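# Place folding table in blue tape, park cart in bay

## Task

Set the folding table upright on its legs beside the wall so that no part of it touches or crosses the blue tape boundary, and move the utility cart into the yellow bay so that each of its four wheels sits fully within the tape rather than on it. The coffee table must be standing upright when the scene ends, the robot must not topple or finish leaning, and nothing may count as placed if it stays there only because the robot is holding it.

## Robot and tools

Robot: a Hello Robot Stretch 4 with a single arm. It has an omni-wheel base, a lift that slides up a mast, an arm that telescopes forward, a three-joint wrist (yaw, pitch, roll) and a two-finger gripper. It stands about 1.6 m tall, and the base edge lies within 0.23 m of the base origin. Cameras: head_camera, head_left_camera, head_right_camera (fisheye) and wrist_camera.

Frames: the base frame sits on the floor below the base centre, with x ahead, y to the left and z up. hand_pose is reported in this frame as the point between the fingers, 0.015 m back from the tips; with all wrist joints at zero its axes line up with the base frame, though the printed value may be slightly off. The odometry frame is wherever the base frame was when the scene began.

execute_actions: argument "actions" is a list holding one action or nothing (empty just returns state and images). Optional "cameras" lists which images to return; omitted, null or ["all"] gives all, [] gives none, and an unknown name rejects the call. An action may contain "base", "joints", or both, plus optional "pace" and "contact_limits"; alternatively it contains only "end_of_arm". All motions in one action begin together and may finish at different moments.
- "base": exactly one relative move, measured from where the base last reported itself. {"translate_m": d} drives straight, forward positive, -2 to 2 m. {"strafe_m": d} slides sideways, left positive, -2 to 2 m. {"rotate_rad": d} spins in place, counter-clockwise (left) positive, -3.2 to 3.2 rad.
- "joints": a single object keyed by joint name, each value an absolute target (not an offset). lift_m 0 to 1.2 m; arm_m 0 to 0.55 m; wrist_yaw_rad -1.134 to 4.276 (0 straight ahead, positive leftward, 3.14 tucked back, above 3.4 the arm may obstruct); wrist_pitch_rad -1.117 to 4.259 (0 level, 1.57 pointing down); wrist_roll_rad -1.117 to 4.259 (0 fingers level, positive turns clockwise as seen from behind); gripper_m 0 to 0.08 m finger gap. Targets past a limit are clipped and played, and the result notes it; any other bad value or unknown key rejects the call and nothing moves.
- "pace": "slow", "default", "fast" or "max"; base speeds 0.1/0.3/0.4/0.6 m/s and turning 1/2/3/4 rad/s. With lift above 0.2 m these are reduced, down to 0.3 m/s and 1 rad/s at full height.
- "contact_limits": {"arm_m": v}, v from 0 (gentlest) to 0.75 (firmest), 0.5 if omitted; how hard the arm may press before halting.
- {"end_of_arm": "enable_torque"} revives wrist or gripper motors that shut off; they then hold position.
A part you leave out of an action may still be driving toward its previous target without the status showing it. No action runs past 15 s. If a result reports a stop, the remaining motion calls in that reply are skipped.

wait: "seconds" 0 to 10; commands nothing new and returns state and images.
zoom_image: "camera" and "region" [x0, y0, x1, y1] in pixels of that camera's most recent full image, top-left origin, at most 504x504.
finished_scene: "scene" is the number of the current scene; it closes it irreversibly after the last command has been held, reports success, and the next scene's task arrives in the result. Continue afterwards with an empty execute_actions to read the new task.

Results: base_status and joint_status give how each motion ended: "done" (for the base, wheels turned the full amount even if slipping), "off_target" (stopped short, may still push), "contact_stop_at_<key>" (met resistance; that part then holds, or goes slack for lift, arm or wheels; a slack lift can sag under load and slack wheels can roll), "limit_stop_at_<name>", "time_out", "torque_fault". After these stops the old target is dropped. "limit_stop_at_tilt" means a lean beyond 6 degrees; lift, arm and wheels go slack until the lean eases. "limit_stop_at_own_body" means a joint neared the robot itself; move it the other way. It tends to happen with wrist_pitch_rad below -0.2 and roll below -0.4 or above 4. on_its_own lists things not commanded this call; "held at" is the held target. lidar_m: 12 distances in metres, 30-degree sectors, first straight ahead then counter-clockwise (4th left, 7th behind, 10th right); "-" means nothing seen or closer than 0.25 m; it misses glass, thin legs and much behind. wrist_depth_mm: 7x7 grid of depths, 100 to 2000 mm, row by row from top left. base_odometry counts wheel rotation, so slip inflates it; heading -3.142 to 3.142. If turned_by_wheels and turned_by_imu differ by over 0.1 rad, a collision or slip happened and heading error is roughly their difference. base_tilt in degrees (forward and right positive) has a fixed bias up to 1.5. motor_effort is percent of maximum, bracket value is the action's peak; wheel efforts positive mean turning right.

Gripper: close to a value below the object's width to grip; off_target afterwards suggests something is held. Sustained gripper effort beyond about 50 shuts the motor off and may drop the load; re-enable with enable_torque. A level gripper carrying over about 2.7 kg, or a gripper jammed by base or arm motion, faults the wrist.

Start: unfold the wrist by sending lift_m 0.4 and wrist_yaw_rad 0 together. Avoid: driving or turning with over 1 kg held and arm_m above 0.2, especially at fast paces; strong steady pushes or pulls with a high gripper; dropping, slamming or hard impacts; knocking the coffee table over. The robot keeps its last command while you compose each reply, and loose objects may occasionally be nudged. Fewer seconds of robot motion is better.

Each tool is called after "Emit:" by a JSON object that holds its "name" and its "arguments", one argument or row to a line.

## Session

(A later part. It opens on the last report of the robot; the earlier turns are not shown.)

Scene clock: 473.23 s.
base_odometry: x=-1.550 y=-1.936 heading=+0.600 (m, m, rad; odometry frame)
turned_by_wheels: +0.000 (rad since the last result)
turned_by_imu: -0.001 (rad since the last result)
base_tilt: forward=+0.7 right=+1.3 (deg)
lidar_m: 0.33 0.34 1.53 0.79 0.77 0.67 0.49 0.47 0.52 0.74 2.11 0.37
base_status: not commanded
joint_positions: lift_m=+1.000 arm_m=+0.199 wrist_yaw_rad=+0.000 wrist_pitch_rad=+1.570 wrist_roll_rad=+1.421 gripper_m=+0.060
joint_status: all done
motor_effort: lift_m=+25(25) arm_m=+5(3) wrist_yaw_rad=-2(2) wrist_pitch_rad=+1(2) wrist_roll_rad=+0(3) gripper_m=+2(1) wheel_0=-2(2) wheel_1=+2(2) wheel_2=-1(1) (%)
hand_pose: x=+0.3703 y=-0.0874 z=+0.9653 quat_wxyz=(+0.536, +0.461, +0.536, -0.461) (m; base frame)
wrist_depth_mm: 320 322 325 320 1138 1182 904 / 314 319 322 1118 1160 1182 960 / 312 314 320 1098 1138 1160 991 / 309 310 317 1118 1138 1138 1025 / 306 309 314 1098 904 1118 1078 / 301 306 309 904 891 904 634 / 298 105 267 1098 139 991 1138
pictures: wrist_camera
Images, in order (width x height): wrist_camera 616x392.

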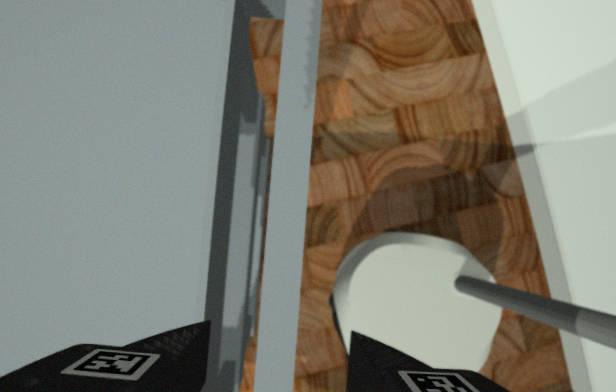

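Emit:
{"name": "execute_actions", "arguments": {
  "actions": [
    {"joints":{"lift_m":0.875},"pace":"slow"}
  ],
  "cameras": []
}}

Emit:
{"name": "execute_actions", "arguments": {
  "actions": [
    {"joints":{"gripper_m":0.021}}
  ],
  "cameras": []
}}

Emit:
{"name": "execute_actions", "arguments": {
  "actions": [
    {"base":{"strafe_m":-0.075},"joints":{"wrist_roll_rad":1.3,"arm_m":0.22},"pace":"slow"}
  ],
  "cameras": []
}}

Emit:
{"name": "execute_actions", "arguments": {
  "actions": [
    {"base":{"strafe_m":-0.075},"joints":{"wrist_roll_rad":1.16,"arm_m":0.25},"pace":"slow"}
  ],
  "cameras": ["wrist_camera","head_camera"]
}}

Scene clock: 486.63 s.
base_odometry: x=-1.550 y=-1.936 heading=+0.600 (m, m, rad; odometry frame)
turned_by_wheels: +0.000 (rad since the last result)
turned_by_imu: -0.001 (rad since the last result)
base_tilt: forward=+0.7 right=+1.4 (deg)
lidar_m: 0.30 0.34 1.53 0.80 0.77 0.66 0.49 0.48 0.51 0.72 2.12 0.38
base_status: not commanded
joint_positions: lift_m=+0.875 arm_m=+0.199 wrist_yaw_rad=-0.001 wrist_pitch_rad=+1.573 wrist_roll_rad=+1.420 gripper_m=+0.060
joint_status: all done
motor_effort: lift_m=+16(27) arm_m=+5(5) wrist_yaw_rad=+3(3) wrist_pitch_rad=-8(10) wrist_roll_rad=+0(1) gripper_m=+2(3) wheel_0=-2(2) wheel_1=+2(2) wheel_2=-2(2) (%)
hand_pose: x=+0.3696 y=-0.0874 z=+0.8410 quat_wxyz=(+0.535, +0.461, +0.536, -0.462) (m; base frame)
wrist_depth_mm: 195 196 310 132 1060 1098 891 / 193 195 215 131 1025 1060 931 / 191 151 452 130 1042 1042 976 / 189 157 473 128 1025 1025 991 / 187 146 439 127 809 1008 1008 / 185 151 436 126 768 778 634 / 184 105 134 124 139 788 991
pictures: none
No camera images: the call's "cameras" was empty. Leave "cameras" out to get every camera's image.

Scene clock: 487.73 s.
base_odometry: x=-1.550 y=-1.936 heading=+0.600 (m, m, rad; odometry frame)
turned_by_wheels: +0.000 (rad since the last result)
turned_by_imu: +0.000 (rad since the last result)
base_tilt: forward=+0.7 right=+1.3 (deg)
lidar_m: 0.33 0.34 1.52 0.79 0.77 0.66 0.49 0.48 0.52 0.75 2.12 0.38
base_status: not commanded
joint_positions: lift_m=+0.875 arm_m=+0.199 wrist_yaw_rad=+0.000 wrist_pitch_rad=+1.568 wrist_roll_rad=+1.420 gripper_m=+0.024
joint_status: gripper_m off_target (ended at +0.024, target +0.021)
motor_effort: lift_m=+18(18) arm_m=+4(5) wrist_yaw_rad=-2(3) wrist_pitch_rad=+6(8) wrist_roll_rad=+0(1) gripper_m=-24(24) wheel_0=-3(2) wheel_1=+2(2) wheel_2=-1(2) (%)
hand_pose: x=+0.3708 y=-0.0874 z=+0.8408 quat_wxyz=(+0.537, +0.462, +0.536, -0.460) (m; base frame)
wrist_depth_mm: 195 196 218 132 1042 1060 904 / 193 195 430 130 1025 1042 960 / 191 192 512 129 1008 1042 976 / 189 149 449 127 1008 1025 1025 / 187 155 492 126 809 991 1008 / 185 143 436 125 778 768 634 / 183 146 122 123 768 768 991
pictures: none
No camera images: the call's "cameras" was empty. Leave "cameras" out to get every camera's image.

Scene clock: 489.63 s.
base_odometry: x=-1.507 y=-1.998 heading=+0.600 (m, m, rad; odometry frame)
turned_by_wheels: +0.000 (rad since the last result)
turned_by_imu: +0.000 (rad since the last result)
base_tilt: forward=+0.7 right=+1.3 (deg)
lidar_m: 0.34 0.36 1.57 0.86 0.85 0.61 0.44 0.44 0.47 0.70 2.04 0.43
base_status: done
joint_positions: lift_m=+0.875 arm_m=+0.219 wrist_yaw_rad=+0.004 wrist_pitch_rad=+1.567 wrist_roll_rad=+1.297 gripper_m=+0.024
joint_status: all done
motor_effort: lift_m=+19(19) arm_m=+3(10) wrist_yaw_rad=-13(21) wrist_pitch_rad=+7(15) wrist_roll_rad=+9(19) gripper_m=-22(32) wheel_0=+5(7) wheel_1=+0(4) wheel_2=+1(5) (%)
hand_pose: x=+0.3916 y=-0.0874 z=+0.8408 quat_wxyz=(+0.566, +0.427, +0.563, -0.425) (m; base frame)
wrist_depth_mm: 195 196 215 132 1042 1078 976 / 193 194 436 130 1025 1042 960 / 191 191 500 129 1008 1042 976 / 189 149 445 127 1042 1025 1008 / 187 154 480 126 991 1025 1008 / 185 144 436 124 778 768 991 / 183 146 122 123 768 778 603
pictures: none
No camera images: the call's "cameras" was empty. Leave "cameras" out to get every camera's image.

Scene clock: 491.53 s.
base_odometry: x=-1.465 y=-2.059 heading=+0.601 (m, m, rad; odometry frame)
turned_by_wheels: +0.000 (rad since the last result)
turned_by_imu: +0.000 (rad since the last result)
base_tilt: forward=+0.7 right=+1.3 (deg)
lidar_m: 0.34 0.35 1.62 0.95 0.92 0.57 0.44 0.40 0.43 0.66 1.97 0.45
base_status: done
joint_positions: lift_m=+0.875 arm_m=+0.249 wrist_yaw_rad=+0.004 wrist_pitch_rad=+1.566 wrist_roll_rad=+1.158 gripper_m=+0.024
joint_status: all done
motor_effort: lift_m=+19(19) arm_m=+4(5) wrist_yaw_rad=-11(21) wrist_pitch_rad=+11(9) wrist_roll_rad=+6(23) gripper_m=-23(34) wheel_0=+4(6) wheel_1=-1(2) wheel_2=+2(4) (%)
hand_pose: x=+0.4216 y=-0.0874 z=+0.8408 quat_wxyz=(+0.594, +0.387, +0.591, -0.385) (m; base frame)
wrist_depth_mm: 195 196 211 132 1025 1078 1025 / 193 194 436 130 1008 1042 1025 / 191 193 512 128 1008 1042 1042 / 189 148 439 128 1008 991 991 / 188 154 469 126 991 991 1008 / 185 144 500 125 778 788 1008 / 184 145 122 123 768 759 946
pictures: head_camera, wrist_camera
Images, in order (width x height): head_camera 420x560, wrist_camera 616x392.

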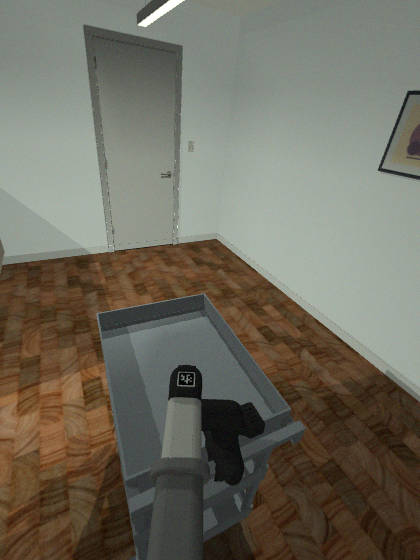

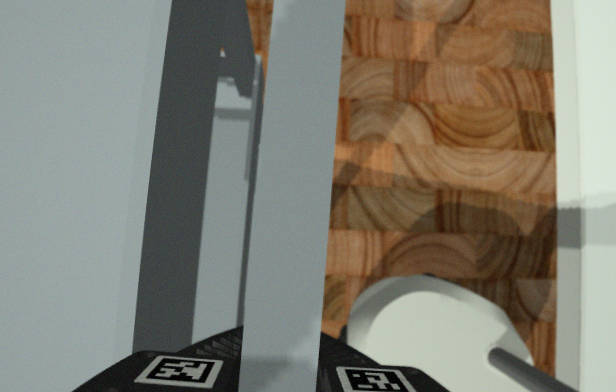

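Emit:
{"name": "execute_actions", "arguments": {
  "actions": [
    {"base":{"strafe_m":-0.07},"joints":{"wrist_roll_rad":1.01,"arm_m":0.29},"pace":"slow"}
  ],
  "cameras": []
}}

Emit:
{"name": "execute_actions", "arguments": {
  "actions": [
    {"base":{"strafe_m":-0.063},"joints":{"wrist_roll_rad":0.86,"arm_m":0.34},"pace":"slow"}
  ],
  "cameras": []
}}

Emit:
{"name": "execute_actions", "arguments": {
  "actions": [
    {"base":{"strafe_m":-0.056},"joints":{"wrist_roll_rad":0.71,"arm_m":0.40},"pace":"slow"}
  ],
  "cameras": []
}}

Emit:
{"name": "execute_actions", "arguments": {
  "actions": [
    {"base":{"strafe_m":-0.046},"joints":{"wrist_roll_rad":0.56,"arm_m":0.47},"pace":"slow"}
  ],
  "cameras": ["wrist_camera","head_camera","head_left_camera"]
}}

Scene clock: 507.07 s.
base_odometry: x=-1.425 y=-2.117 heading=+0.601 (m, m, rad; odometry frame)
turned_by_wheels: +0.000 (rad since the last result)
turned_by_imu: +0.000 (rad since the last result)
base_tilt: forward=+0.7 right=+1.3 (deg)
lidar_m: 0.33 0.40 1.67 1.00 0.99 0.52 0.40 0.38 0.41 0.58 1.89 0.50
base_status: done
joint_positions: lift_m=+0.875 arm_m=+0.289 wrist_yaw_rad=+0.001 wrist_pitch_rad=+1.566 wrist_roll_rad=+1.010 gripper_m=+0.024
joint_status: all done
motor_effort: lift_m=+19(19) arm_m=+3(7) wrist_yaw_rad=-5(22) wrist_pitch_rad=+7(10) wrist_roll_rad=+0(22) gripper_m=-22(36) wheel_0=+5(5) wheel_1=-2(8) wheel_2=+1(3) (%)
hand_pose: x=+0.4614 y=-0.0874 z=+0.8408 quat_wxyz=(+0.620, +0.343, +0.618, -0.341) (m; base frame)
wrist_depth_mm: 195 196 204 131 1025 1042 1078 / 193 195 404 130 1025 1025 1042 / 191 193 492 128 1008 1008 1042 / 189 148 445 127 991 1025 1025 / 188 153 466 126 976 1008 1008 / 185 143 436 124 931 991 1008 / 183 146 122 123 750 768 976
pictures: none
No camera images: the call's "cameras" was empty. Leave "cameras" out to get every camera's image.

Scene clock: 508.83 s.
base_odometry: x=-1.390 y=-2.169 heading=+0.601 (m, m, rad; odometry frame)
turned_by_wheels: +0.000 (rad since the last result)
turned_by_imu: +0.000 (rad since the last result)
base_tilt: forward=+0.7 right=+1.3 (deg)
lidar_m: 0.38 0.45 1.72 1.06 1.04 0.48 0.36 0.34 0.37 0.54 1.85 0.55
base_status: done
joint_positions: lift_m=+0.875 arm_m=+0.339 wrist_yaw_rad=-0.001 wrist_pitch_rad=+1.572 wrist_roll_rad=+0.860 gripper_m=+0.024
joint_status: all done
motor_effort: lift_m=+19(19) arm_m=+5(7) wrist_yaw_rad=+3(21) wrist_pitch_rad=-7(10) wrist_roll_rad=-1(23) gripper_m=-24(37) wheel_0=+3(7) wheel_1=-2(7) wheel_2=-2(3) (%)
hand_pose: x=+0.5097 y=-0.0874 z=+0.8408 quat_wxyz=(+0.642, +0.295, +0.643, -0.295) (m; base frame)
wrist_depth_mm: 193 196 196 131 1008 1025 1060 / 193 195 213 130 1025 1025 1042 / 190 191 484 128 991 1008 1060 / 189 189 445 127 1008 1025 1025 / 186 150 480 125 991 1008 1042 / 184 144 496 124 976 976 991 / 183 145 122 123 759 991 960
pictures: none
No camera images: the call's "cameras" was empty. Leave "cameras" out to get every camera's image.

Scene clock: 510.67 s.
base_odometry: x=-1.358 y=-2.215 heading=+0.601 (m, m, rad; odometry frame)
turned_by_wheels: +0.000 (rad since the last result)
turned_by_imu: -0.001 (rad since the last result)
base_tilt: forward=+0.7 right=+1.3 (deg)
lidar_m: 0.42 0.54 1.75 1.12 1.05 0.44 0.33 0.33 0.37 0.51 1.78 0.66
base_status: done
joint_positions: lift_m=+0.875 arm_m=+0.399 wrist_yaw_rad=-0.002 wrist_pitch_rad=+1.573 wrist_roll_rad=+0.711 gripper_m=+0.024
joint_status: all done
motor_effort: lift_m=+19(19) arm_m=+6(6) wrist_yaw_rad=+4(26) wrist_pitch_rad=-9(12) wrist_roll_rad=-1(30) gripper_m=-26(39) wheel_0=+2(6) wheel_1=-2(6) wheel_2=-3(3) (%)
hand_pose: x=+0.5692 y=-0.0874 z=+0.8408 quat_wxyz=(+0.662, +0.246, +0.664, -0.247) (m; base frame)
wrist_depth_mm: 193 196 187 131 1042 1060 1060 / 192 193 205 130 1042 1042 1042 / 190 191 477 128 1025 1008 1060 / 187 189 442 126 1008 1008 1025 / 186 149 504 125 991 1008 1008 / 185 154 436 124 976 976 1008 / 183 145 122 123 976 991 976
pictures: none
No camera images: the call's "cameras" was empty. Leave "cameras" out to get every camera's image.

Scene clock: 512.63 s.
base_odometry: x=-1.333 y=-2.253 heading=+0.600 (m, m, rad; odometry frame)
turned_by_wheels: -0.001 (rad since the last result)
turned_by_imu: -0.001 (rad since the last result)
base_tilt: forward=+0.7 right=+1.3 (deg)
lidar_m: 0.48 0.56 1.80 1.15 0.99 0.39 0.30 0.29 0.32 0.48 1.61 0.84
base_status: done
joint_positions: lift_m=+0.875 arm_m=+0.469 wrist_yaw_rad=-0.002 wrist_pitch_rad=+1.573 wrist_roll_rad=+0.561 gripper_m=+0.024
joint_status: all done
motor_effort: lift_m=+19(19) arm_m=+6(5) wrist_yaw_rad=+4(26) wrist_pitch_rad=-10(10) wrist_roll_rad=-1(32) gripper_m=-27(41) wheel_0=-1(7) wheel_1=-3(7) wheel_2=-4(4) (%)
hand_pose: x=+0.6392 y=-0.0874 z=+0.8408 quat_wxyz=(+0.679, +0.196, +0.680, -0.196) (m; base frame)
wrist_depth_mm: 193 196 179 131 1042 1078 1078 / 193 194 198 130 1008 1042 1042 / 190 193 449 128 1025 1025 1060 / 188 189 512 127 991 1025 1042 / 187 149 500 125 1008 1008 1008 / 185 153 436 124 991 991 991 / 183 144 122 123 960 1008 991
pictures: head_camera, head_left_camera, wrist_camera
Images, in order (width x height): head_camera 420x560, head_left_camera 420x672, wrist_camera 616x392.

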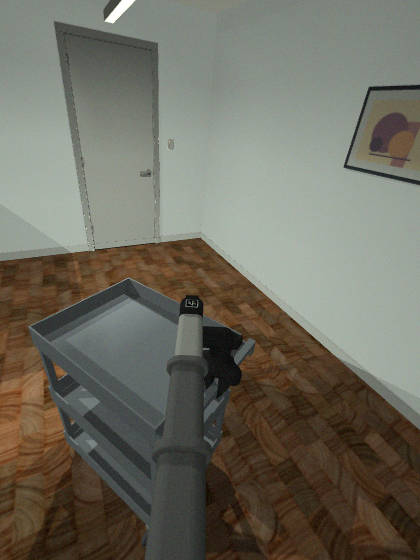

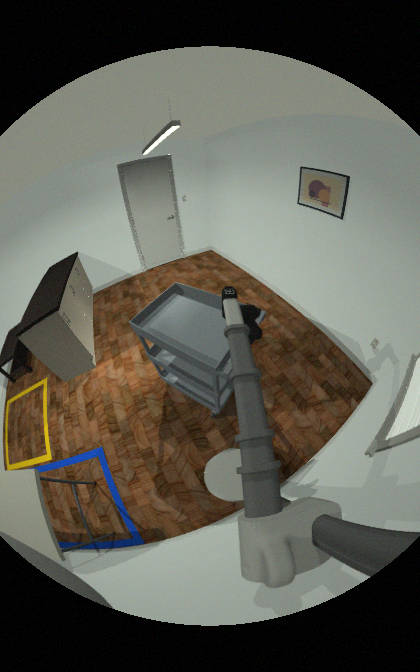

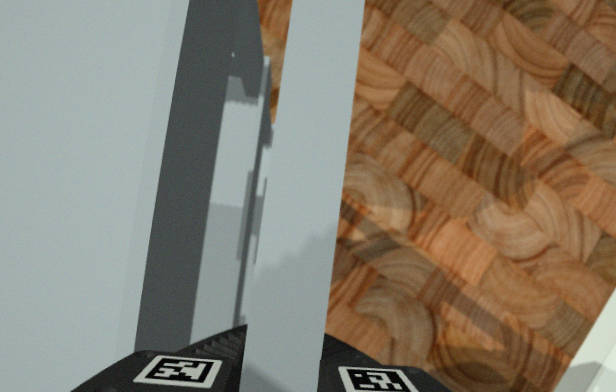

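Emit:
{"name": "execute_actions", "arguments": {
  "actions": [
    {"base":{"strafe_m":-0.04},"joints":{"wrist_roll_rad":0.40,"arm_m":0.55},"pace":"slow"}
  ],
  "cameras": []
}}

Emit:
{"name": "execute_actions", "arguments": {
  "actions": [
    {"base":{"translate_m":0.12},"joints":{"wrist_roll_rad":0.2},"pace":"slow"}
  ],
  "cameras": []
}}

Emit:
{"name": "execute_actions", "arguments": {
  "actions": [
    {"base":{"strafe_m":-0.03},"pace":"slow"}
  ],
  "cameras": []
}}

Emit:
{"name": "execute_actions", "arguments": {
  "actions": [
    {"base":{"translate_m":0.11},"joints":{"wrist_roll_rad":0.0},"pace":"slow"}
  ],
  "cameras": ["wrist_camera","head_camera","head_left_camera"]
}}

Scene clock: 529.87 s.
base_odometry: x=-1.310 y=-2.286 heading=+0.600 (m, m, rad; odometry frame)
turned_by_wheels: -0.001 (rad since the last result)
turned_by_imu: -0.001 (rad since the last result)
base_tilt: forward=+0.7 right=+1.3 (deg)
lidar_m: 0.53 0.62 1.83 1.21 0.94 0.38 0.31 0.27 0.32 0.47 1.39 1.83
base_status: done
joint_positions: lift_m=+0.875 arm_m=+0.549 wrist_yaw_rad=-0.002 wrist_pitch_rad=+1.573 wrist_roll_rad=+0.401 gripper_m=+0.024
joint_status: all done
motor_effort: lift_m=+19(19) arm_m=+6(6) wrist_yaw_rad=+4(27) wrist_pitch_rad=-10(9) wrist_roll_rad=-1(29) gripper_m=-27(45) wheel_0=-1(7) wheel_1=-2(13) wheel_2=-4(2) (%)
hand_pose: x=+0.7193 y=-0.0874 z=+0.8408 quat_wxyz=(+0.692, +0.141, +0.694, -0.142) (m; base frame)
wrist_depth_mm: 194 196 177 131 1025 1060 1060 / 192 193 195 129 1008 1042 1078 / 190 191 449 128 1025 1042 1042 / 187 190 492 126 991 1025 1025 / 186 148 504 125 991 991 1008 / 185 154 433 124 991 1025 1008 / 184 145 122 123 976 1008 1008
pictures: none
No camera images: the call's "cameras" was empty. Leave "cameras" out to get every camera's image.

Scene clock: 532.33 s.
base_odometry: x=-1.211 y=-2.219 heading=+0.599 (m, m, rad; odometry frame)
turned_by_wheels: -0.001 (rad since the last result)
turned_by_imu: -0.003 (rad since the last result)
base_tilt: forward=+0.7 right=+1.3 (deg)
lidar_m: 0.50 0.59 1.76 1.24 1.21 0.54 0.42 0.39 0.41 0.56 1.67 1.79
base_status: done
joint_positions: lift_m=+0.875 arm_m=+0.549 wrist_yaw_rad=-0.001 wrist_pitch_rad=+1.572 wrist_roll_rad=+0.201 gripper_m=+0.024
joint_status: all done
motor_effort: lift_m=+19(19) arm_m=+5(5) wrist_yaw_rad=+2(32) wrist_pitch_rad=-6(9) wrist_roll_rad=-2(42) gripper_m=-28(51) wheel_0=-3(7) wheel_1=-2(6) wheel_2=-6(16) (%)
hand_pose: x=+0.7197 y=-0.0874 z=+0.8408 quat_wxyz=(+0.703, +0.071, +0.704, -0.071) (m; base frame)
wrist_depth_mm: 194 196 171 131 1025 1025 1042 / 193 194 188 129 1008 1042 1060 / 190 193 211 128 991 1042 1060 / 189 191 500 126 976 1008 1025 / 187 149 512 125 991 991 1042 / 186 154 436 124 991 991 1025 / 184 144 122 122 976 991 1008
pictures: none
No camera images: the call's "cameras" was empty. Leave "cameras" out to get every camera's image.

Scene clock: 533.63 s.
base_odometry: x=-1.194 y=-2.243 heading=+0.600 (m, m, rad; odometry frame)
turned_by_wheels: +0.001 (rad since the last result)
turned_by_imu: +0.001 (rad since the last result)
base_tilt: forward=+0.6 right=+1.3 (deg)
lidar_m: 0.52 0.59 1.79 1.28 1.25 0.54 0.40 0.37 0.40 0.54 1.64 1.76
base_status: done
joint_positions: lift_m=+0.875 arm_m=+0.549 wrist_yaw_rad=+0.000 wrist_pitch_rad=+1.569 wrist_roll_rad=+0.201 gripper_m=+0.024
joint_status: not commanded
motor_effort: lift_m=+19(18) arm_m=+4(5) wrist_yaw_rad=-2(2) wrist_pitch_rad=+0(4) wrist_roll_rad=-1(2) gripper_m=-27(28) wheel_0=+8(14) wheel_1=+1(7) wheel_2=+4(7) (%)
hand_pose: x=+0.7205 y=-0.0874 z=+0.8408 quat_wxyz=(+0.704, +0.071, +0.703, -0.071) (m; base frame)
wrist_depth_mm: 195 197 177 131 1025 1025 1060 / 193 195 195 130 1025 1025 1042 / 191 193 214 128 1008 1008 1025 / 190 190 488 127 1008 991 1025 / 188 149 473 125 976 991 1008 / 186 153 496 124 976 991 991 / 185 145 122 122 960 991 960
pictures: none
No camera images: the call's "cameras" was empty. Leave "cameras" out to get every camera's image.

Scene clock: 536.00 s.
base_odometry: x=-1.103 y=-2.181 heading=+0.599 (m, m, rad; odometry frame)
turned_by_wheels: +0.000 (rad since the last result)
turned_by_imu: -0.002 (rad since the last result)
base_tilt: forward=+0.7 right=+1.4 (deg)
lidar_m: 0.48 0.54 0.77 3.06 1.28 0.66 0.50 0.47 0.52 0.69 1.61 1.71
base_status: done
joint_positions: lift_m=+0.875 arm_m=+0.549 wrist_yaw_rad=-0.001 wrist_pitch_rad=+1.572 wrist_roll_rad=+0.001 gripper_m=+0.024
joint_status: all done
motor_effort: lift_m=+19(19) arm_m=+4(4) wrist_yaw_rad=+3(32) wrist_pitch_rad=-5(6) wrist_roll_rad=-1(35) gripper_m=-27(50) wheel_0=+0(6) wheel_1=+0(5) wheel_2=-3(11) (%)
hand_pose: x=+0.7198 y=-0.0874 z=+0.8408 quat_wxyz=(+0.707, +0.001, +0.708, -0.001) (m; base frame)
wrist_depth_mm: 195 196 177 131 1042 1042 1042 / 193 194 194 129 1025 1042 1042 / 191 192 215 128 1008 1025 1060 / 189 190 492 126 1008 1025 1025 / 188 148 488 125 991 1008 1008 / 185 153 496 124 976 991 1008 / 185 144 122 122 991 1008 991
pictures: head_camera, head_left_camera, wrist_camera
Images, in order (width x height): head_camera 420x560, head_left_camera 420x672, wrist_camera 616x392.

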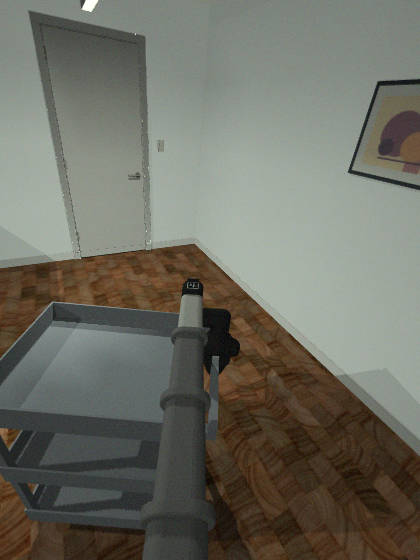

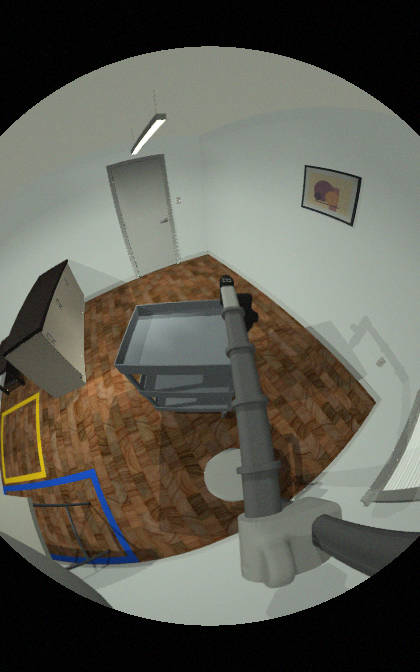

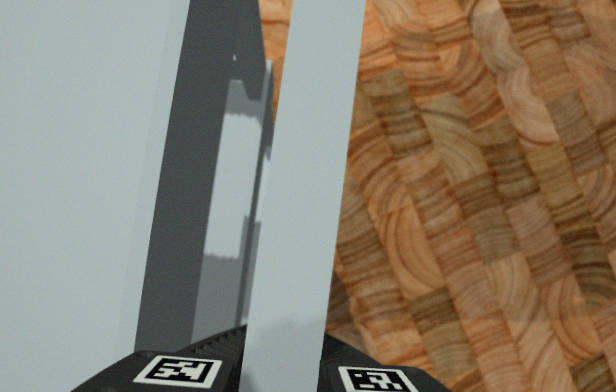

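Emit:
{"name": "execute_actions", "arguments": {
  "actions": [
    {"base":{"translate_m":0.055},"joints":{"wrist_roll_rad":-0.08},"pace":"slow"}
  ],
  "cameras": []
}}

Emit:
{"name": "execute_actions", "arguments": {
  "actions": [
    {"base":{"translate_m":0.055},"joints":{"wrist_roll_rad":-0.17},"pace":"slow"}
  ],
  "cameras": []
}}

Emit:
{"name": "execute_actions", "arguments": {
  "actions": [
    {"base":{"translate_m":0.055},"joints":{"wrist_roll_rad":-0.27},"pace":"slow"}
  ],
  "cameras": []
}}

Emit:
{"name": "execute_actions", "arguments": {
  "actions": [
    {"base":{"strafe_m":0.025},"pace":"slow"}
  ],
  "cameras": []
}}

Emit:
{"name": "execute_actions", "arguments": {
  "actions": [
    {"base":{"translate_m":0.055},"joints":{"wrist_roll_rad":-0.37},"pace":"slow"}
  ],
  "cameras": ["wrist_camera","head_camera","head_left_camera"]
}}

Scene clock: 550.40 s.
base_odometry: x=-1.058 y=-2.150 heading=+0.599 (m, m, rad; odometry frame)
turned_by_wheels: +0.000 (rad since the last result)
turned_by_imu: -0.001 (rad since the last result)
base_tilt: forward=+0.7 right=+1.3 (deg)
lidar_m: 0.47 0.51 0.71 3.05 1.32 0.74 0.55 0.53 0.58 0.76 1.58 1.67
base_status: done
joint_positions: lift_m=+0.875 arm_m=+0.549 wrist_yaw_rad=-0.001 wrist_pitch_rad=+1.572 wrist_roll_rad=-0.079 gripper_m=+0.024
joint_status: all done
motor_effort: lift_m=+19(19) arm_m=+4(4) wrist_yaw_rad=+2(21) wrist_pitch_rad=-7(7) wrist_roll_rad=+0(18) gripper_m=-25(36) wheel_0=+1(2) wheel_1=+1(2) wheel_2=-4(9) (%)
hand_pose: x=+0.7199 y=-0.0874 z=+0.8408 quat_wxyz=(+0.706, -0.028, +0.707, +0.028) (m; base frame)
wrist_depth_mm: 195 196 184 131 1042 1060 1060 / 193 195 201 129 1025 1042 1042 / 190 192 452 128 1008 1025 1025 / 189 190 484 126 976 1025 1008 / 187 148 462 125 991 991 1008 / 186 154 496 124 991 991 1025 / 183 144 122 123 960 960 991
pictures: none
No camera images: the call's "cameras" was empty. Leave "cameras" out to get every camera's image.

Scene clock: 552.17 s.
base_odometry: x=-1.013 y=-2.119 heading=+0.599 (m, m, rad; odometry frame)
turned_by_wheels: +0.000 (rad since the last result)
turned_by_imu: -0.001 (rad since the last result)
base_tilt: forward=+0.7 right=+1.3 (deg)
lidar_m: 0.48 0.49 0.62 2.05 1.34 0.78 0.59 0.56 0.62 0.85 1.54 1.64
base_status: done
joint_positions: lift_m=+0.875 arm_m=+0.549 wrist_yaw_rad=-0.001 wrist_pitch_rad=+1.572 wrist_roll_rad=-0.169 gripper_m=+0.024
joint_status: all done
motor_effort: lift_m=+19(19) arm_m=+4(4) wrist_yaw_rad=+3(21) wrist_pitch_rad=-6(7) wrist_roll_rad=-1(21) gripper_m=-25(35) wheel_0=+2(3) wheel_1=+2(7) wheel_2=-4(8) (%)
hand_pose: x=+0.7199 y=-0.0874 z=+0.8408 quat_wxyz=(+0.704, -0.059, +0.705, +0.059) (m; base frame)
wrist_depth_mm: 195 196 183 131 1025 1060 1078 / 193 195 200 129 1025 1042 1060 / 191 192 452 128 1008 1025 1042 / 189 190 500 126 1025 1008 1025 / 187 148 459 125 976 1008 1008 / 186 153 496 124 991 976 1008 / 185 144 122 122 960 976 991
pictures: none
No camera images: the call's "cameras" was empty. Leave "cameras" out to get every camera's image.

Scene clock: 553.93 s.
base_odometry: x=-0.967 y=-2.088 heading=+0.599 (m, m, rad; odometry frame)
turned_by_wheels: +0.000 (rad since the last result)
turned_by_imu: +0.000 (rad since the last result)
base_tilt: forward=+0.7 right=+1.3 (deg)
lidar_m: 0.45 0.45 0.57 1.97 1.37 0.87 0.65 0.62 0.65 0.96 1.52 1.60
base_status: done
joint_positions: lift_m=+0.875 arm_m=+0.549 wrist_yaw_rad=-0.001 wrist_pitch_rad=+1.572 wrist_roll_rad=-0.269 gripper_m=+0.024
joint_status: all done
motor_effort: lift_m=+19(19) arm_m=+4(4) wrist_yaw_rad=+3(21) wrist_pitch_rad=-5(10) wrist_roll_rad=-1(22) gripper_m=-27(37) wheel_0=+3(4) wheel_1=+2(3) wheel_2=-3(7) (%)
hand_pose: x=+0.7199 y=-0.0874 z=+0.8408 quat_wxyz=(+0.700, -0.095, +0.701, +0.095) (m; base frame)
wrist_depth_mm: 195 197 178 131 1008 1025 1042 / 193 195 196 129 1025 1042 1025 / 191 193 214 128 1008 1025 1025 / 190 190 488 126 991 1025 1025 / 187 149 469 125 991 1008 1025 / 186 153 496 124 991 991 991 / 184 144 122 123 976 976 991
pictures: none
No camera images: the call's "cameras" was empty. Leave "cameras" out to get every camera's image.

Scene clock: 555.13 s.
base_odometry: x=-0.981 y=-2.068 heading=+0.599 (m, m, rad; odometry frame)
turned_by_wheels: -0.001 (rad since the last result)
turned_by_imu: -0.001 (rad since the last result)
base_tilt: forward=+0.7 right=+1.3 (deg)
lidar_m: 0.45 0.46 0.54 1.97 1.35 0.89 0.67 0.64 0.66 0.92 1.55 1.63
base_status: done
joint_positions: lift_m=+0.875 arm_m=+0.549 wrist_yaw_rad=-0.001 wrist_pitch_rad=+1.570 wrist_roll_rad=-0.269 gripper_m=+0.024
joint_status: not commanded
motor_effort: lift_m=+19(19) arm_m=+4(4) wrist_yaw_rad=+2(2) wrist_pitch_rad=+1(5) wrist_roll_rad=-3(1) gripper_m=-26(26) wheel_0=-8(14) wheel_1=-1(7) wheel_2=-1(3) (%)
hand_pose: x=+0.7204 y=-0.0874 z=+0.8408 quat_wxyz=(+0.701, -0.095, +0.700, +0.095) (m; base frame)
wrist_depth_mm: 195 196 182 131 1025 1025 1060 / 193 195 198 129 1008 1025 1060 / 192 193 449 128 1025 1025 1060 / 190 190 492 127 1008 1025 1025 / 187 147 480 125 991 976 991 / 186 153 496 124 960 1008 1008 / 184 144 122 122 960 976 991
pictures: none
No camera images: the call's "cameras" was empty. Leave "cameras" out to get every camera's image.

Scene clock: 556.90 s.
base_odometry: x=-0.936 y=-2.037 heading=+0.599 (m, m, rad; odometry frame)
turned_by_wheels: +0.001 (rad since the last result)
turned_by_imu: +0.000 (rad since the last result)
base_tilt: forward=+0.7 right=+1.3 (deg)
lidar_m: 0.42 0.43 0.49 1.89 1.37 0.94 0.71 0.69 0.72 1.02 1.51 0.52
base_status: done
joint_positions: lift_m=+0.875 arm_m=+0.549 wrist_yaw_rad=-0.002 wrist_pitch_rad=+1.572 wrist_roll_rad=-0.369 gripper_m=+0.024
joint_status: all done
motor_effort: lift_m=+19(19) arm_m=+4(4) wrist_yaw_rad=+3(24) wrist_pitch_rad=-7(11) wrist_roll_rad=+0(28) gripper_m=-27(38) wheel_0=+5(5) wheel_1=+3(4) wheel_2=+1(6) (%)
hand_pose: x=+0.7198 y=-0.0874 z=+0.8408 quat_wxyz=(+0.695, -0.129, +0.696, +0.129) (m; base frame)
wrist_depth_mm: 196 198 175 130 1025 1025 1042 / 194 196 192 129 1008 1060 1042 / 192 192 212 128 991 1025 1025 / 190 191 488 126 991 1025 1008 / 189 148 439 125 991 991 1008 / 187 153 477 124 976 1008 991 / 185 145 122 122 976 991 991
pictures: head_camera, head_left_camera, wrist_camera
Images, in order (width x height): head_camera 420x560, head_left_camera 420x672, wrist_camera 616x392.

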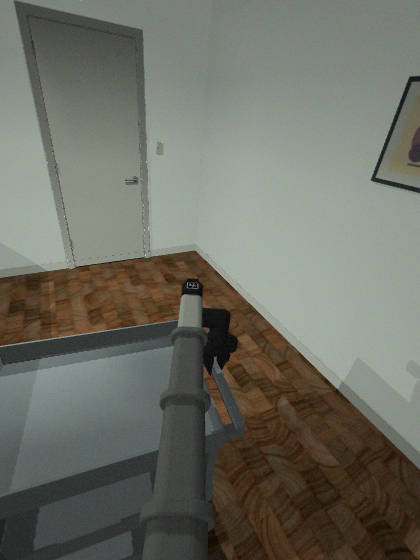

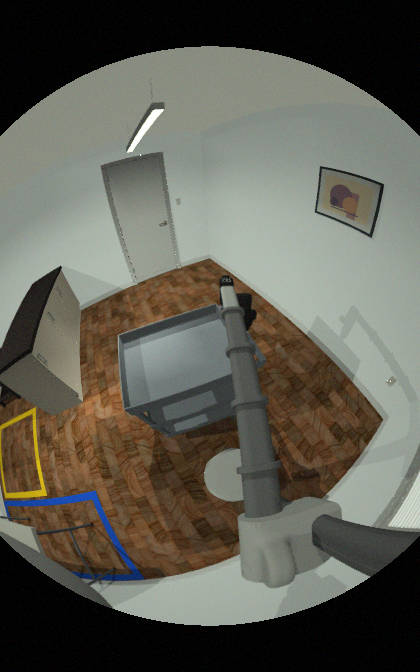

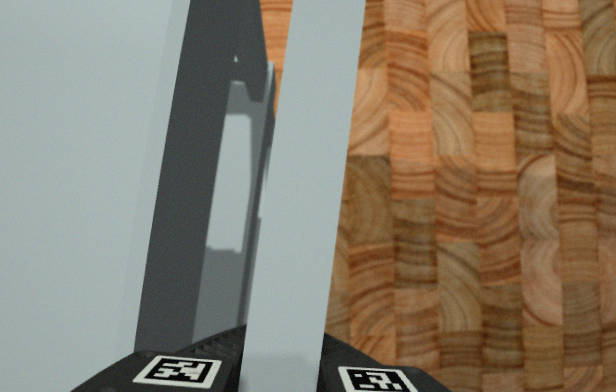

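Emit:
{"name": "execute_actions", "arguments": {
  "actions": [
    {"base":{"strafe_m":0.1},"pace":"slow"}
  ],
  "cameras": []
}}

Emit:
{"name": "execute_actions", "arguments": {
  "actions": [
    {"base":{"translate_m":-0.06},"pace":"slow"}
  ],
  "cameras": []
}}

Emit:
{"name": "execute_actions", "arguments": {
  "actions": [
    {"base":{"strafe_m":0.13},"pace":"slow"}
  ],
  "cameras": []
}}

Emit:
{"name": "execute_actions", "arguments": {
  "actions": [
    {"base":{"translate_m":-0.055},"pace":"slow"}
  ],
  "cameras": ["wrist_camera","head_camera","head_left_camera"]
}}

Scene clock: 574.67 s.
base_odometry: x=-0.992 y=-1.954 heading=+0.599 (m, m, rad; odometry frame)
turned_by_wheels: -0.001 (rad since the last result)
turned_by_imu: -0.003 (rad since the last result)
base_tilt: forward=+0.7 right=+1.4 (deg)
lidar_m: 0.41 0.42 0.47 1.81 1.28 1.02 0.76 0.73 0.79 1.09 1.61 0.54
base_status: done
joint_positions: lift_m=+0.875 arm_m=+0.549 wrist_yaw_rad=+0.001 wrist_pitch_rad=+1.568 wrist_roll_rad=-0.370 gripper_m=+0.024
joint_status: not commanded
motor_effort: lift_m=+19(19) arm_m=+4(4) wrist_yaw_rad=-5(4) wrist_pitch_rad=+6(7) wrist_roll_rad=+0(1) gripper_m=-23(27) wheel_0=-6(15) wheel_1=-2(8) wheel_2=-1(3) (%)
hand_pose: x=+0.7211 y=-0.0874 z=+0.8408 quat_wxyz=(+0.696, -0.131, +0.694, +0.130) (m; base frame)
wrist_depth_mm: 196 197 192 131 1042 1042 1060 / 193 195 208 130 1025 1060 1042 / 192 193 449 128 991 1042 1025 / 190 190 496 126 1008 991 1025 / 187 150 445 125 1008 1008 1008 / 186 143 488 124 991 991 991 / 184 145 122 123 976 991 1008
pictures: none
No camera images: the call's "cameras" was empty. Leave "cameras" out to get every camera's image.

Scene clock: 576.50 s.
base_odometry: x=-1.042 y=-1.988 heading=+0.598 (m, m, rad; odometry frame)
turned_by_wheels: +0.000 (rad since the last result)
turned_by_imu: +0.000 (rad since the last result)
base_tilt: forward=+0.7 right=+1.3 (deg)
lidar_m: 0.44 0.43 0.52 1.86 1.25 0.94 0.70 0.68 0.73 1.00 1.64 1.72
base_status: done
joint_positions: lift_m=+0.875 arm_m=+0.550 wrist_yaw_rad=-0.004 wrist_pitch_rad=+1.566 wrist_roll_rad=-0.364 gripper_m=+0.025
joint_status: not commanded
on_its_own: wrist_roll_rad is at rest, and its effort (-17) is outside its rest range (-13 to +13)
motor_effort: lift_m=+19(19) arm_m=+3(4) wrist_yaw_rad=+10(11) wrist_pitch_rad=+9(15) wrist_roll_rad=-17(17) gripper_m=-32(32) wheel_0=-3(7) wheel_1=-2(6) wheel_2=+2(7) (%)
hand_pose: x=+0.7211 y=-0.0874 z=+0.8408 quat_wxyz=(+0.697, -0.127, +0.694, +0.126) (m; base frame)
wrist_depth_mm: 196 199 161 132 1025 1060 1060 / 193 195 180 130 1008 1042 1042 / 191 193 200 128 1008 1008 1042 / 190 191 469 127 991 1008 1025 / 187 188 469 125 976 991 1008 / 186 152 433 124 976 976 1008 / 184 136 122 122 960 976 991
pictures: none
No camera images: the call's "cameras" was empty. Leave "cameras" out to get every camera's image.

Scene clock: 578.93 s.
base_odometry: x=-1.115 y=-1.881 heading=+0.598 (m, m, rad; odometry frame)
turned_by_wheels: +0.000 (rad since the last result)
turned_by_imu: -0.002 (rad since the last result)
base_tilt: forward=+0.6 right=+1.3 (deg)
lidar_m: 0.40 0.40 0.40 1.82 1.13 1.01 0.76 0.73 0.79 1.11 1.74 0.54
base_status: done
joint_positions: lift_m=+0.875 arm_m=+0.550 wrist_yaw_rad=+0.003 wrist_pitch_rad=+1.572 wrist_roll_rad=-0.374 gripper_m=+0.024
joint_status: not commanded
motor_effort: lift_m=+19(19) arm_m=+3(3) wrist_yaw_rad=-10(10) wrist_pitch_rad=-6(12) wrist_roll_rad=+13(17) gripper_m=-25(32) wheel_0=-3(15) wheel_1=+1(6) wheel_2=-3(5) (%)
hand_pose: x=+0.7205 y=-0.0874 z=+0.8408 quat_wxyz=(+0.694, -0.133, +0.695, +0.133) (m; base frame)
wrist_depth_mm: 195 196 207 130 1025 1025 1078 / 193 148 213 129 1025 1025 1025 / 191 152 449 128 991 991 1042 / 189 155 449 126 991 1008 1008 / 188 143 202 125 991 1008 1008 / 186 145 206 124 991 991 1008 / 184 146 122 122 976 976 991
pictures: none
No camera images: the call's "cameras" was empty. Leave "cameras" out to get every camera's image.

Scene clock: 580.70 s.
base_odometry: x=-1.160 y=-1.912 heading=+0.598 (m, m, rad; odometry frame)
turned_by_wheels: +0.000 (rad since the last result)
turned_by_imu: +0.000 (rad since the last result)
base_tilt: forward=+0.7 right=+1.3 (deg)
lidar_m: 0.42 0.42 0.46 2.80 1.10 0.94 0.72 0.69 0.73 1.02 1.79 0.54
base_status: done
joint_positions: lift_m=+0.875 arm_m=+0.550 wrist_yaw_rad=-0.002 wrist_pitch_rad=+1.567 wrist_roll_rad=-0.366 gripper_m=+0.024
joint_status: not commanded
motor_effort: lift_m=+19(18) arm_m=+3(3) wrist_yaw_rad=+5(14) wrist_pitch_rad=+7(10) wrist_roll_rad=-9(13) gripper_m=-24(25) wheel_0=-3(9) wheel_1=-2(5) wheel_2=+3(4) (%)
hand_pose: x=+0.7211 y=-0.0874 z=+0.8408 quat_wxyz=(+0.697, -0.128, +0.694, +0.128) (m; base frame)
wrist_depth_mm: 195 197 196 131 1008 1042 1078 / 194 196 212 130 1008 1025 1060 / 192 193 452 128 1008 1025 1025 / 189 191 445 127 991 991 1008 / 189 151 442 126 1008 1008 1025 / 186 143 496 124 976 991 991 / 184 145 122 122 960 976 991
pictures: head_camera, head_left_camera, wrist_camera
Images, in order (width x height): head_camera 420x560, head_left_camera 420x672, wrist_camera 616x392.

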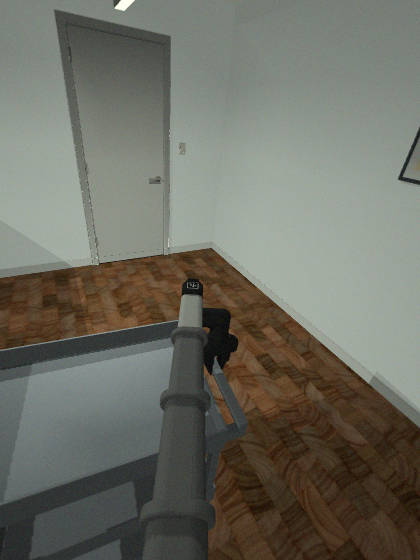

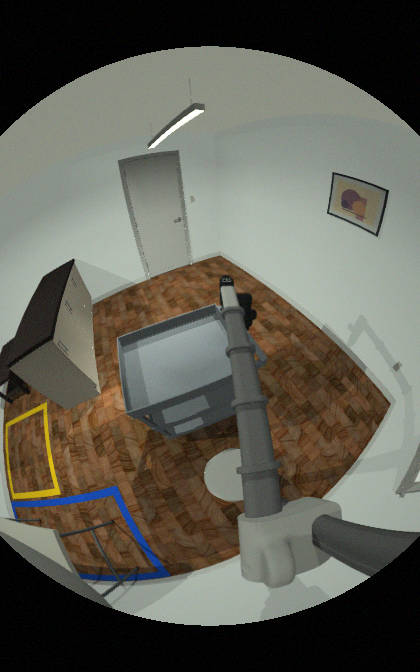

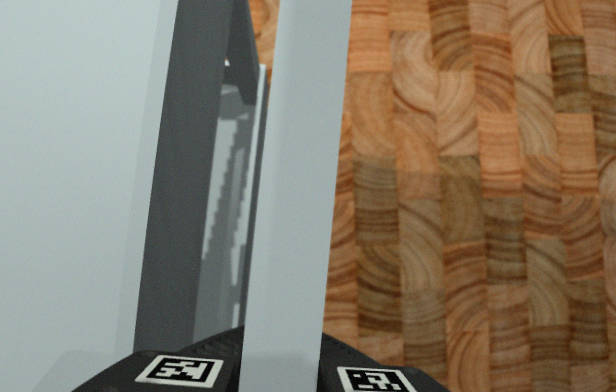

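Emit:
{"name": "execute_actions", "arguments": {
  "actions": [
    {"base":{"strafe_m":0.11},"pace":"slow"}
  ],
  "cameras": []
}}

Emit:
{"name": "execute_actions", "arguments": {
  "actions": [
    {"base":{"translate_m":-0.055},"pace":"slow"}
  ],
  "cameras": []
}}

Emit:
{"name": "execute_actions", "arguments": {
  "actions": [
    {"base":{"strafe_m":0.12},"pace":"slow"}
  ],
  "cameras": []
}}

Emit:
{"name": "execute_actions", "arguments": {
  "actions": [
    {"base":{"translate_m":-0.03},"pace":"slow"}
  ],
  "cameras": []
}}

Emit:
{"name": "execute_actions", "arguments": {
  "actions": [
    {"joints":{"gripper_m":0.06}}
  ],
  "cameras": []
}}

Emit:
{"name": "execute_actions", "arguments": {
  "actions": [
    {"joints":{"lift_m":1.05}}
  ]
}}

Scene clock: 592.07 s.
base_odometry: x=-1.222 y=-1.821 heading=+0.597 (m, m, rad; odometry frame)
turned_by_wheels: -0.001 (rad since the last result)
turned_by_imu: -0.003 (rad since the last result)
base_tilt: forward=+0.7 right=+1.3 (deg)
lidar_m: 0.40 0.37 0.40 2.68 1.02 1.01 0.77 0.73 0.78 1.10 1.89 0.53
base_status: done
joint_positions: lift_m=+0.875 arm_m=+0.550 wrist_yaw_rad=+0.004 wrist_pitch_rad=+1.572 wrist_roll_rad=-0.375 gripper_m=+0.024
joint_status: not commanded
on_its_own: wrist_roll_rad is at rest, and its effort (+15) is outside its rest range (-13 to +13)
motor_effort: lift_m=+19(19) arm_m=+3(3) wrist_yaw_rad=-12(12) wrist_pitch_rad=-7(11) wrist_roll_rad=+15(15) gripper_m=-29(29) wheel_0=-7(12) wheel_1=+2(3) wheel_2=-4(5) (%)
hand_pose: x=+0.7205 y=-0.0874 z=+0.8408 quat_wxyz=(+0.694, -0.133, +0.695, +0.133) (m; base frame)
wrist_depth_mm: 196 156 271 130 1025 1060 1060 / 192 159 202 129 1025 1025 1008 / 190 145 205 128 1025 1025 1025 / 189 146 206 126 991 1025 991 / 187 147 208 125 976 1008 1008 / 186 147 208 124 960 991 1008 / 184 140 122 122 976 991 1008
pictures: none
No camera images: the call's "cameras" was empty. Leave "cameras" out to get every camera's image.

Scene clock: 593.83 s.
base_odometry: x=-1.267 y=-1.852 heading=+0.597 (m, m, rad; odometry frame)
turned_by_wheels: +0.000 (rad since the last result)
turned_by_imu: +0.000 (rad since the last result)
base_tilt: forward=+0.7 right=+1.3 (deg)
lidar_m: 0.42 0.40 0.47 2.69 0.98 0.96 0.72 0.67 0.72 1.02 1.91 0.53
base_status: done
joint_positions: lift_m=+0.875 arm_m=+0.550 wrist_yaw_rad=+0.001 wrist_pitch_rad=+1.567 wrist_roll_rad=-0.370 gripper_m=+0.024
joint_status: not commanded
motor_effort: lift_m=+19(19) arm_m=+3(3) wrist_yaw_rad=-6(17) wrist_pitch_rad=+5(9) wrist_roll_rad=+2(15) gripper_m=-24(28) wheel_0=-4(10) wheel_1=-1(4) wheel_2=+3(5) (%)
hand_pose: x=+0.7213 y=-0.0874 z=+0.8408 quat_wxyz=(+0.696, -0.131, +0.694, +0.130) (m; base frame)
wrist_depth_mm: 195 197 212 131 1025 1060 1042 / 194 195 407 129 1025 1060 1060 / 191 193 480 128 1025 1008 1042 / 190 148 445 126 1008 1008 1025 / 188 154 449 125 991 991 991 / 186 143 208 124 960 1008 1008 / 184 145 121 122 960 976 1008
pictures: none
No camera images: the call's "cameras" was empty. Leave "cameras" out to get every camera's image.

Scene clock: 596.17 s.
base_odometry: x=-1.334 y=-1.753 heading=+0.597 (m, m, rad; odometry frame)
turned_by_wheels: -0.001 (rad since the last result)
turned_by_imu: -0.002 (rad since the last result)
base_tilt: forward=+0.7 right=+1.4 (deg)
lidar_m: 0.39 0.37 0.40 2.59 0.89 0.94 0.76 0.74 0.77 1.07 2.02 0.51
base_status: done
joint_positions: lift_m=+0.875 arm_m=+0.550 wrist_yaw_rad=+0.005 wrist_pitch_rad=+1.573 wrist_roll_rad=-0.376 gripper_m=+0.025
joint_status: not commanded
on_its_own: wrist_yaw_rad is at rest, and its effort (-17) is outside its rest range (-13 to +13); wrist_roll_rad is at rest, and its effort (+20) is outside its rest range (-13 to +13)
motor_effort: lift_m=+19(19) arm_m=+3(3) wrist_yaw_rad=-17(17) wrist_pitch_rad=-6(10) wrist_roll_rad=+20(19) gripper_m=-31(32) wheel_0=-6(14) wheel_1=+2(4) wheel_2=-3(1) (%)
hand_pose: x=+0.7206 y=-0.0874 z=+0.8408 quat_wxyz=(+0.694, -0.134, +0.695, +0.134) (m; base frame)
wrist_depth_mm: 195 152 216 130 1008 1042 1060 / 193 152 216 129 1008 1042 1042 / 191 152 508 128 1008 1025 1025 / 190 152 508 126 976 1042 1025 / 187 151 512 125 991 976 1025 / 186 148 208 124 1008 991 991 / 185 141 122 122 976 991 991
pictures: none
No camera images: the call's "cameras" was empty. Leave "cameras" out to get every camera's image.

Scene clock: 597.53 s.
base_odometry: x=-1.359 y=-1.769 heading=+0.596 (m, m, rad; odometry frame)
turned_by_wheels: +0.000 (rad since the last result)
turned_by_imu: -0.001 (rad since the last result)
base_tilt: forward=+0.7 right=+1.3 (deg)
lidar_m: 0.39 0.39 0.42 2.64 0.85 0.95 0.75 0.72 0.76 1.06 2.04 0.55
base_status: done
joint_positions: lift_m=+0.875 arm_m=+0.550 wrist_yaw_rad=+0.003 wrist_pitch_rad=+1.568 wrist_roll_rad=-0.372 gripper_m=+0.025
joint_status: not commanded
motor_effort: lift_m=+19(19) arm_m=+3(3) wrist_yaw_rad=-10(21) wrist_pitch_rad=+6(8) wrist_roll_rad=+6(20) gripper_m=-31(32) wheel_0=-4(7) wheel_1=-2(3) wheel_2=+0(4) (%)
hand_pose: x=+0.7213 y=-0.0874 z=+0.8408 quat_wxyz=(+0.696, -0.132, +0.694, +0.132) (m; base frame)
wrist_depth_mm: 195 155 296 131 1025 1042 1060 / 194 158 366 130 1008 1025 1042 / 192 144 202 128 1008 1008 1042 / 191 145 205 127 991 1025 1025 / 188 146 207 126 991 991 1008 / 186 146 208 124 976 1008 1008 / 185 139 122 122 976 976 991
pictures: none
No camera images: the call's "cameras" was empty. Leave "cameras" out to get every camera's image.

Scene clock: 598.53 s.
base_odometry: x=-1.359 y=-1.769 heading=+0.596 (m, m, rad; odometry frame)
turned_by_wheels: +0.000 (rad since the last result)
turned_by_imu: +0.000 (rad since the last result)
base_tilt: forward=+0.7 right=+1.3 (deg)
lidar_m: 0.41 0.37 0.43 2.66 0.86 0.93 0.74 0.71 0.77 1.06 2.03 0.54
base_status: not commanded
joint_positions: lift_m=+0.875 arm_m=+0.550 wrist_yaw_rad=+0.001 wrist_pitch_rad=+1.569 wrist_roll_rad=-0.371 gripper_m=+0.060
joint_status: all done
motor_effort: lift_m=+19(19) arm_m=+3(3) wrist_yaw_rad=-3(9) wrist_pitch_rad=+0(7) wrist_roll_rad=+3(7) gripper_m=+3(27) wheel_0=-4(4) wheel_1=-2(2) wheel_2=-1(1) (%)
hand_pose: x=+0.7209 y=-0.0874 z=+0.8408 quat_wxyz=(+0.696, -0.131, +0.694, +0.130) (m; base frame)
wrist_depth_mm: 195 150 211 130 1042 1025 1060 / 193 152 213 128 991 1025 1025 / 190 153 517 128 1008 1025 1025 / 189 141 192 126 976 991 1025 / 187 141 192 125 976 976 1025 / 185 141 153 960 976 976 976 / 184 105 122 960 139 976 960
pictures: none
No camera images: the call's "cameras" was empty. Leave "cameras" out to get every camera's image.

Scene clock: 600.33 s.
base_odometry: x=-1.359 y=-1.769 heading=+0.596 (m, m, rad; odometry frame)
turned_by_wheels: +0.000 (rad since the last result)
turned_by_imu: +0.000 (rad since the last result)
base_tilt: forward=+0.7 right=+1.3 (deg)
lidar_m: 0.39 0.38 0.42 2.62 0.87 0.94 0.72 0.71 0.77 1.06 2.04 0.52
base_status: not commanded
joint_positions: lift_m=+1.050 arm_m=+0.550 wrist_yaw_rad=+0.000 wrist_pitch_rad=+1.570 wrist_roll_rad=-0.371 gripper_m=+0.060
joint_status: all done
motor_effort: lift_m=+25(29) arm_m=+3(3) wrist_yaw_rad=-2(3) wrist_pitch_rad=-2(1) wrist_roll_rad=+3(3) gripper_m=+2(3) wheel_0=-3(4) wheel_1=-1(2) wheel_2=-1(1) (%)
hand_pose: x=+0.7207 y=-0.0874 z=+1.0153 quat_wxyz=(+0.695, -0.130, +0.695, +0.130) (m; base frame)
wrist_depth_mm: 357 353 336 1205 1229 1205 1255 / 366 370 373 1182 1229 1205 1229 / 364 366 370 1160 1205 1182 1205 / 359 364 364 1160 1182 1182 1205 / 353 359 362 1160 1160 1182 1182 / 351 355 359 1138 1160 1138 1182 / 349 105 353 1138 140 1160 1138
pictures: head_camera, head_left_camera, head_right_camera, wrist_camera
Images, in order (width x height): head_camera 420x560, head_left_camera 420x672, head_right_camera 420x672, wrist_camera 616x392.

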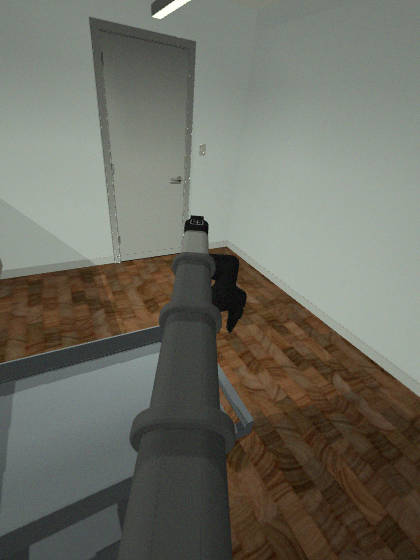

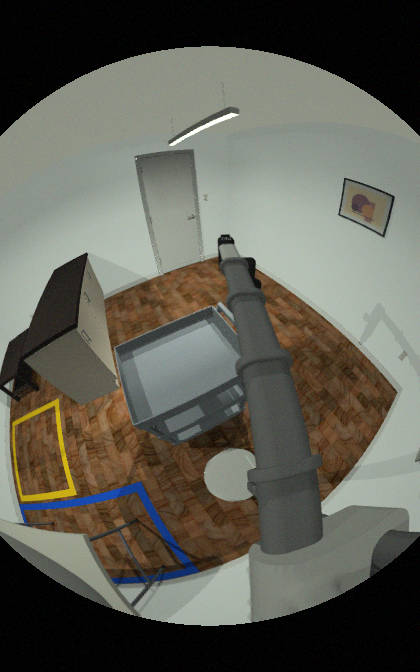

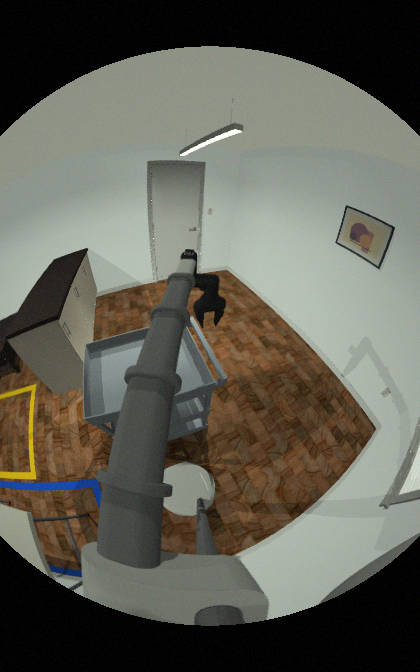

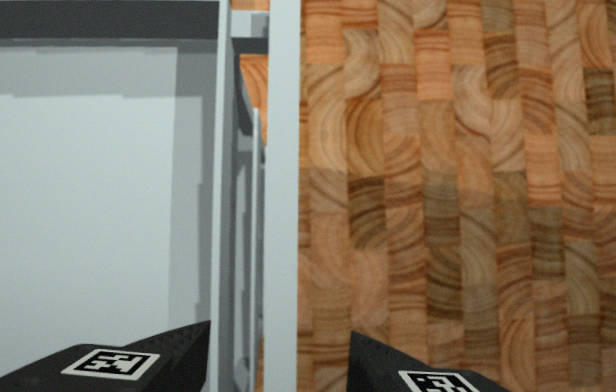

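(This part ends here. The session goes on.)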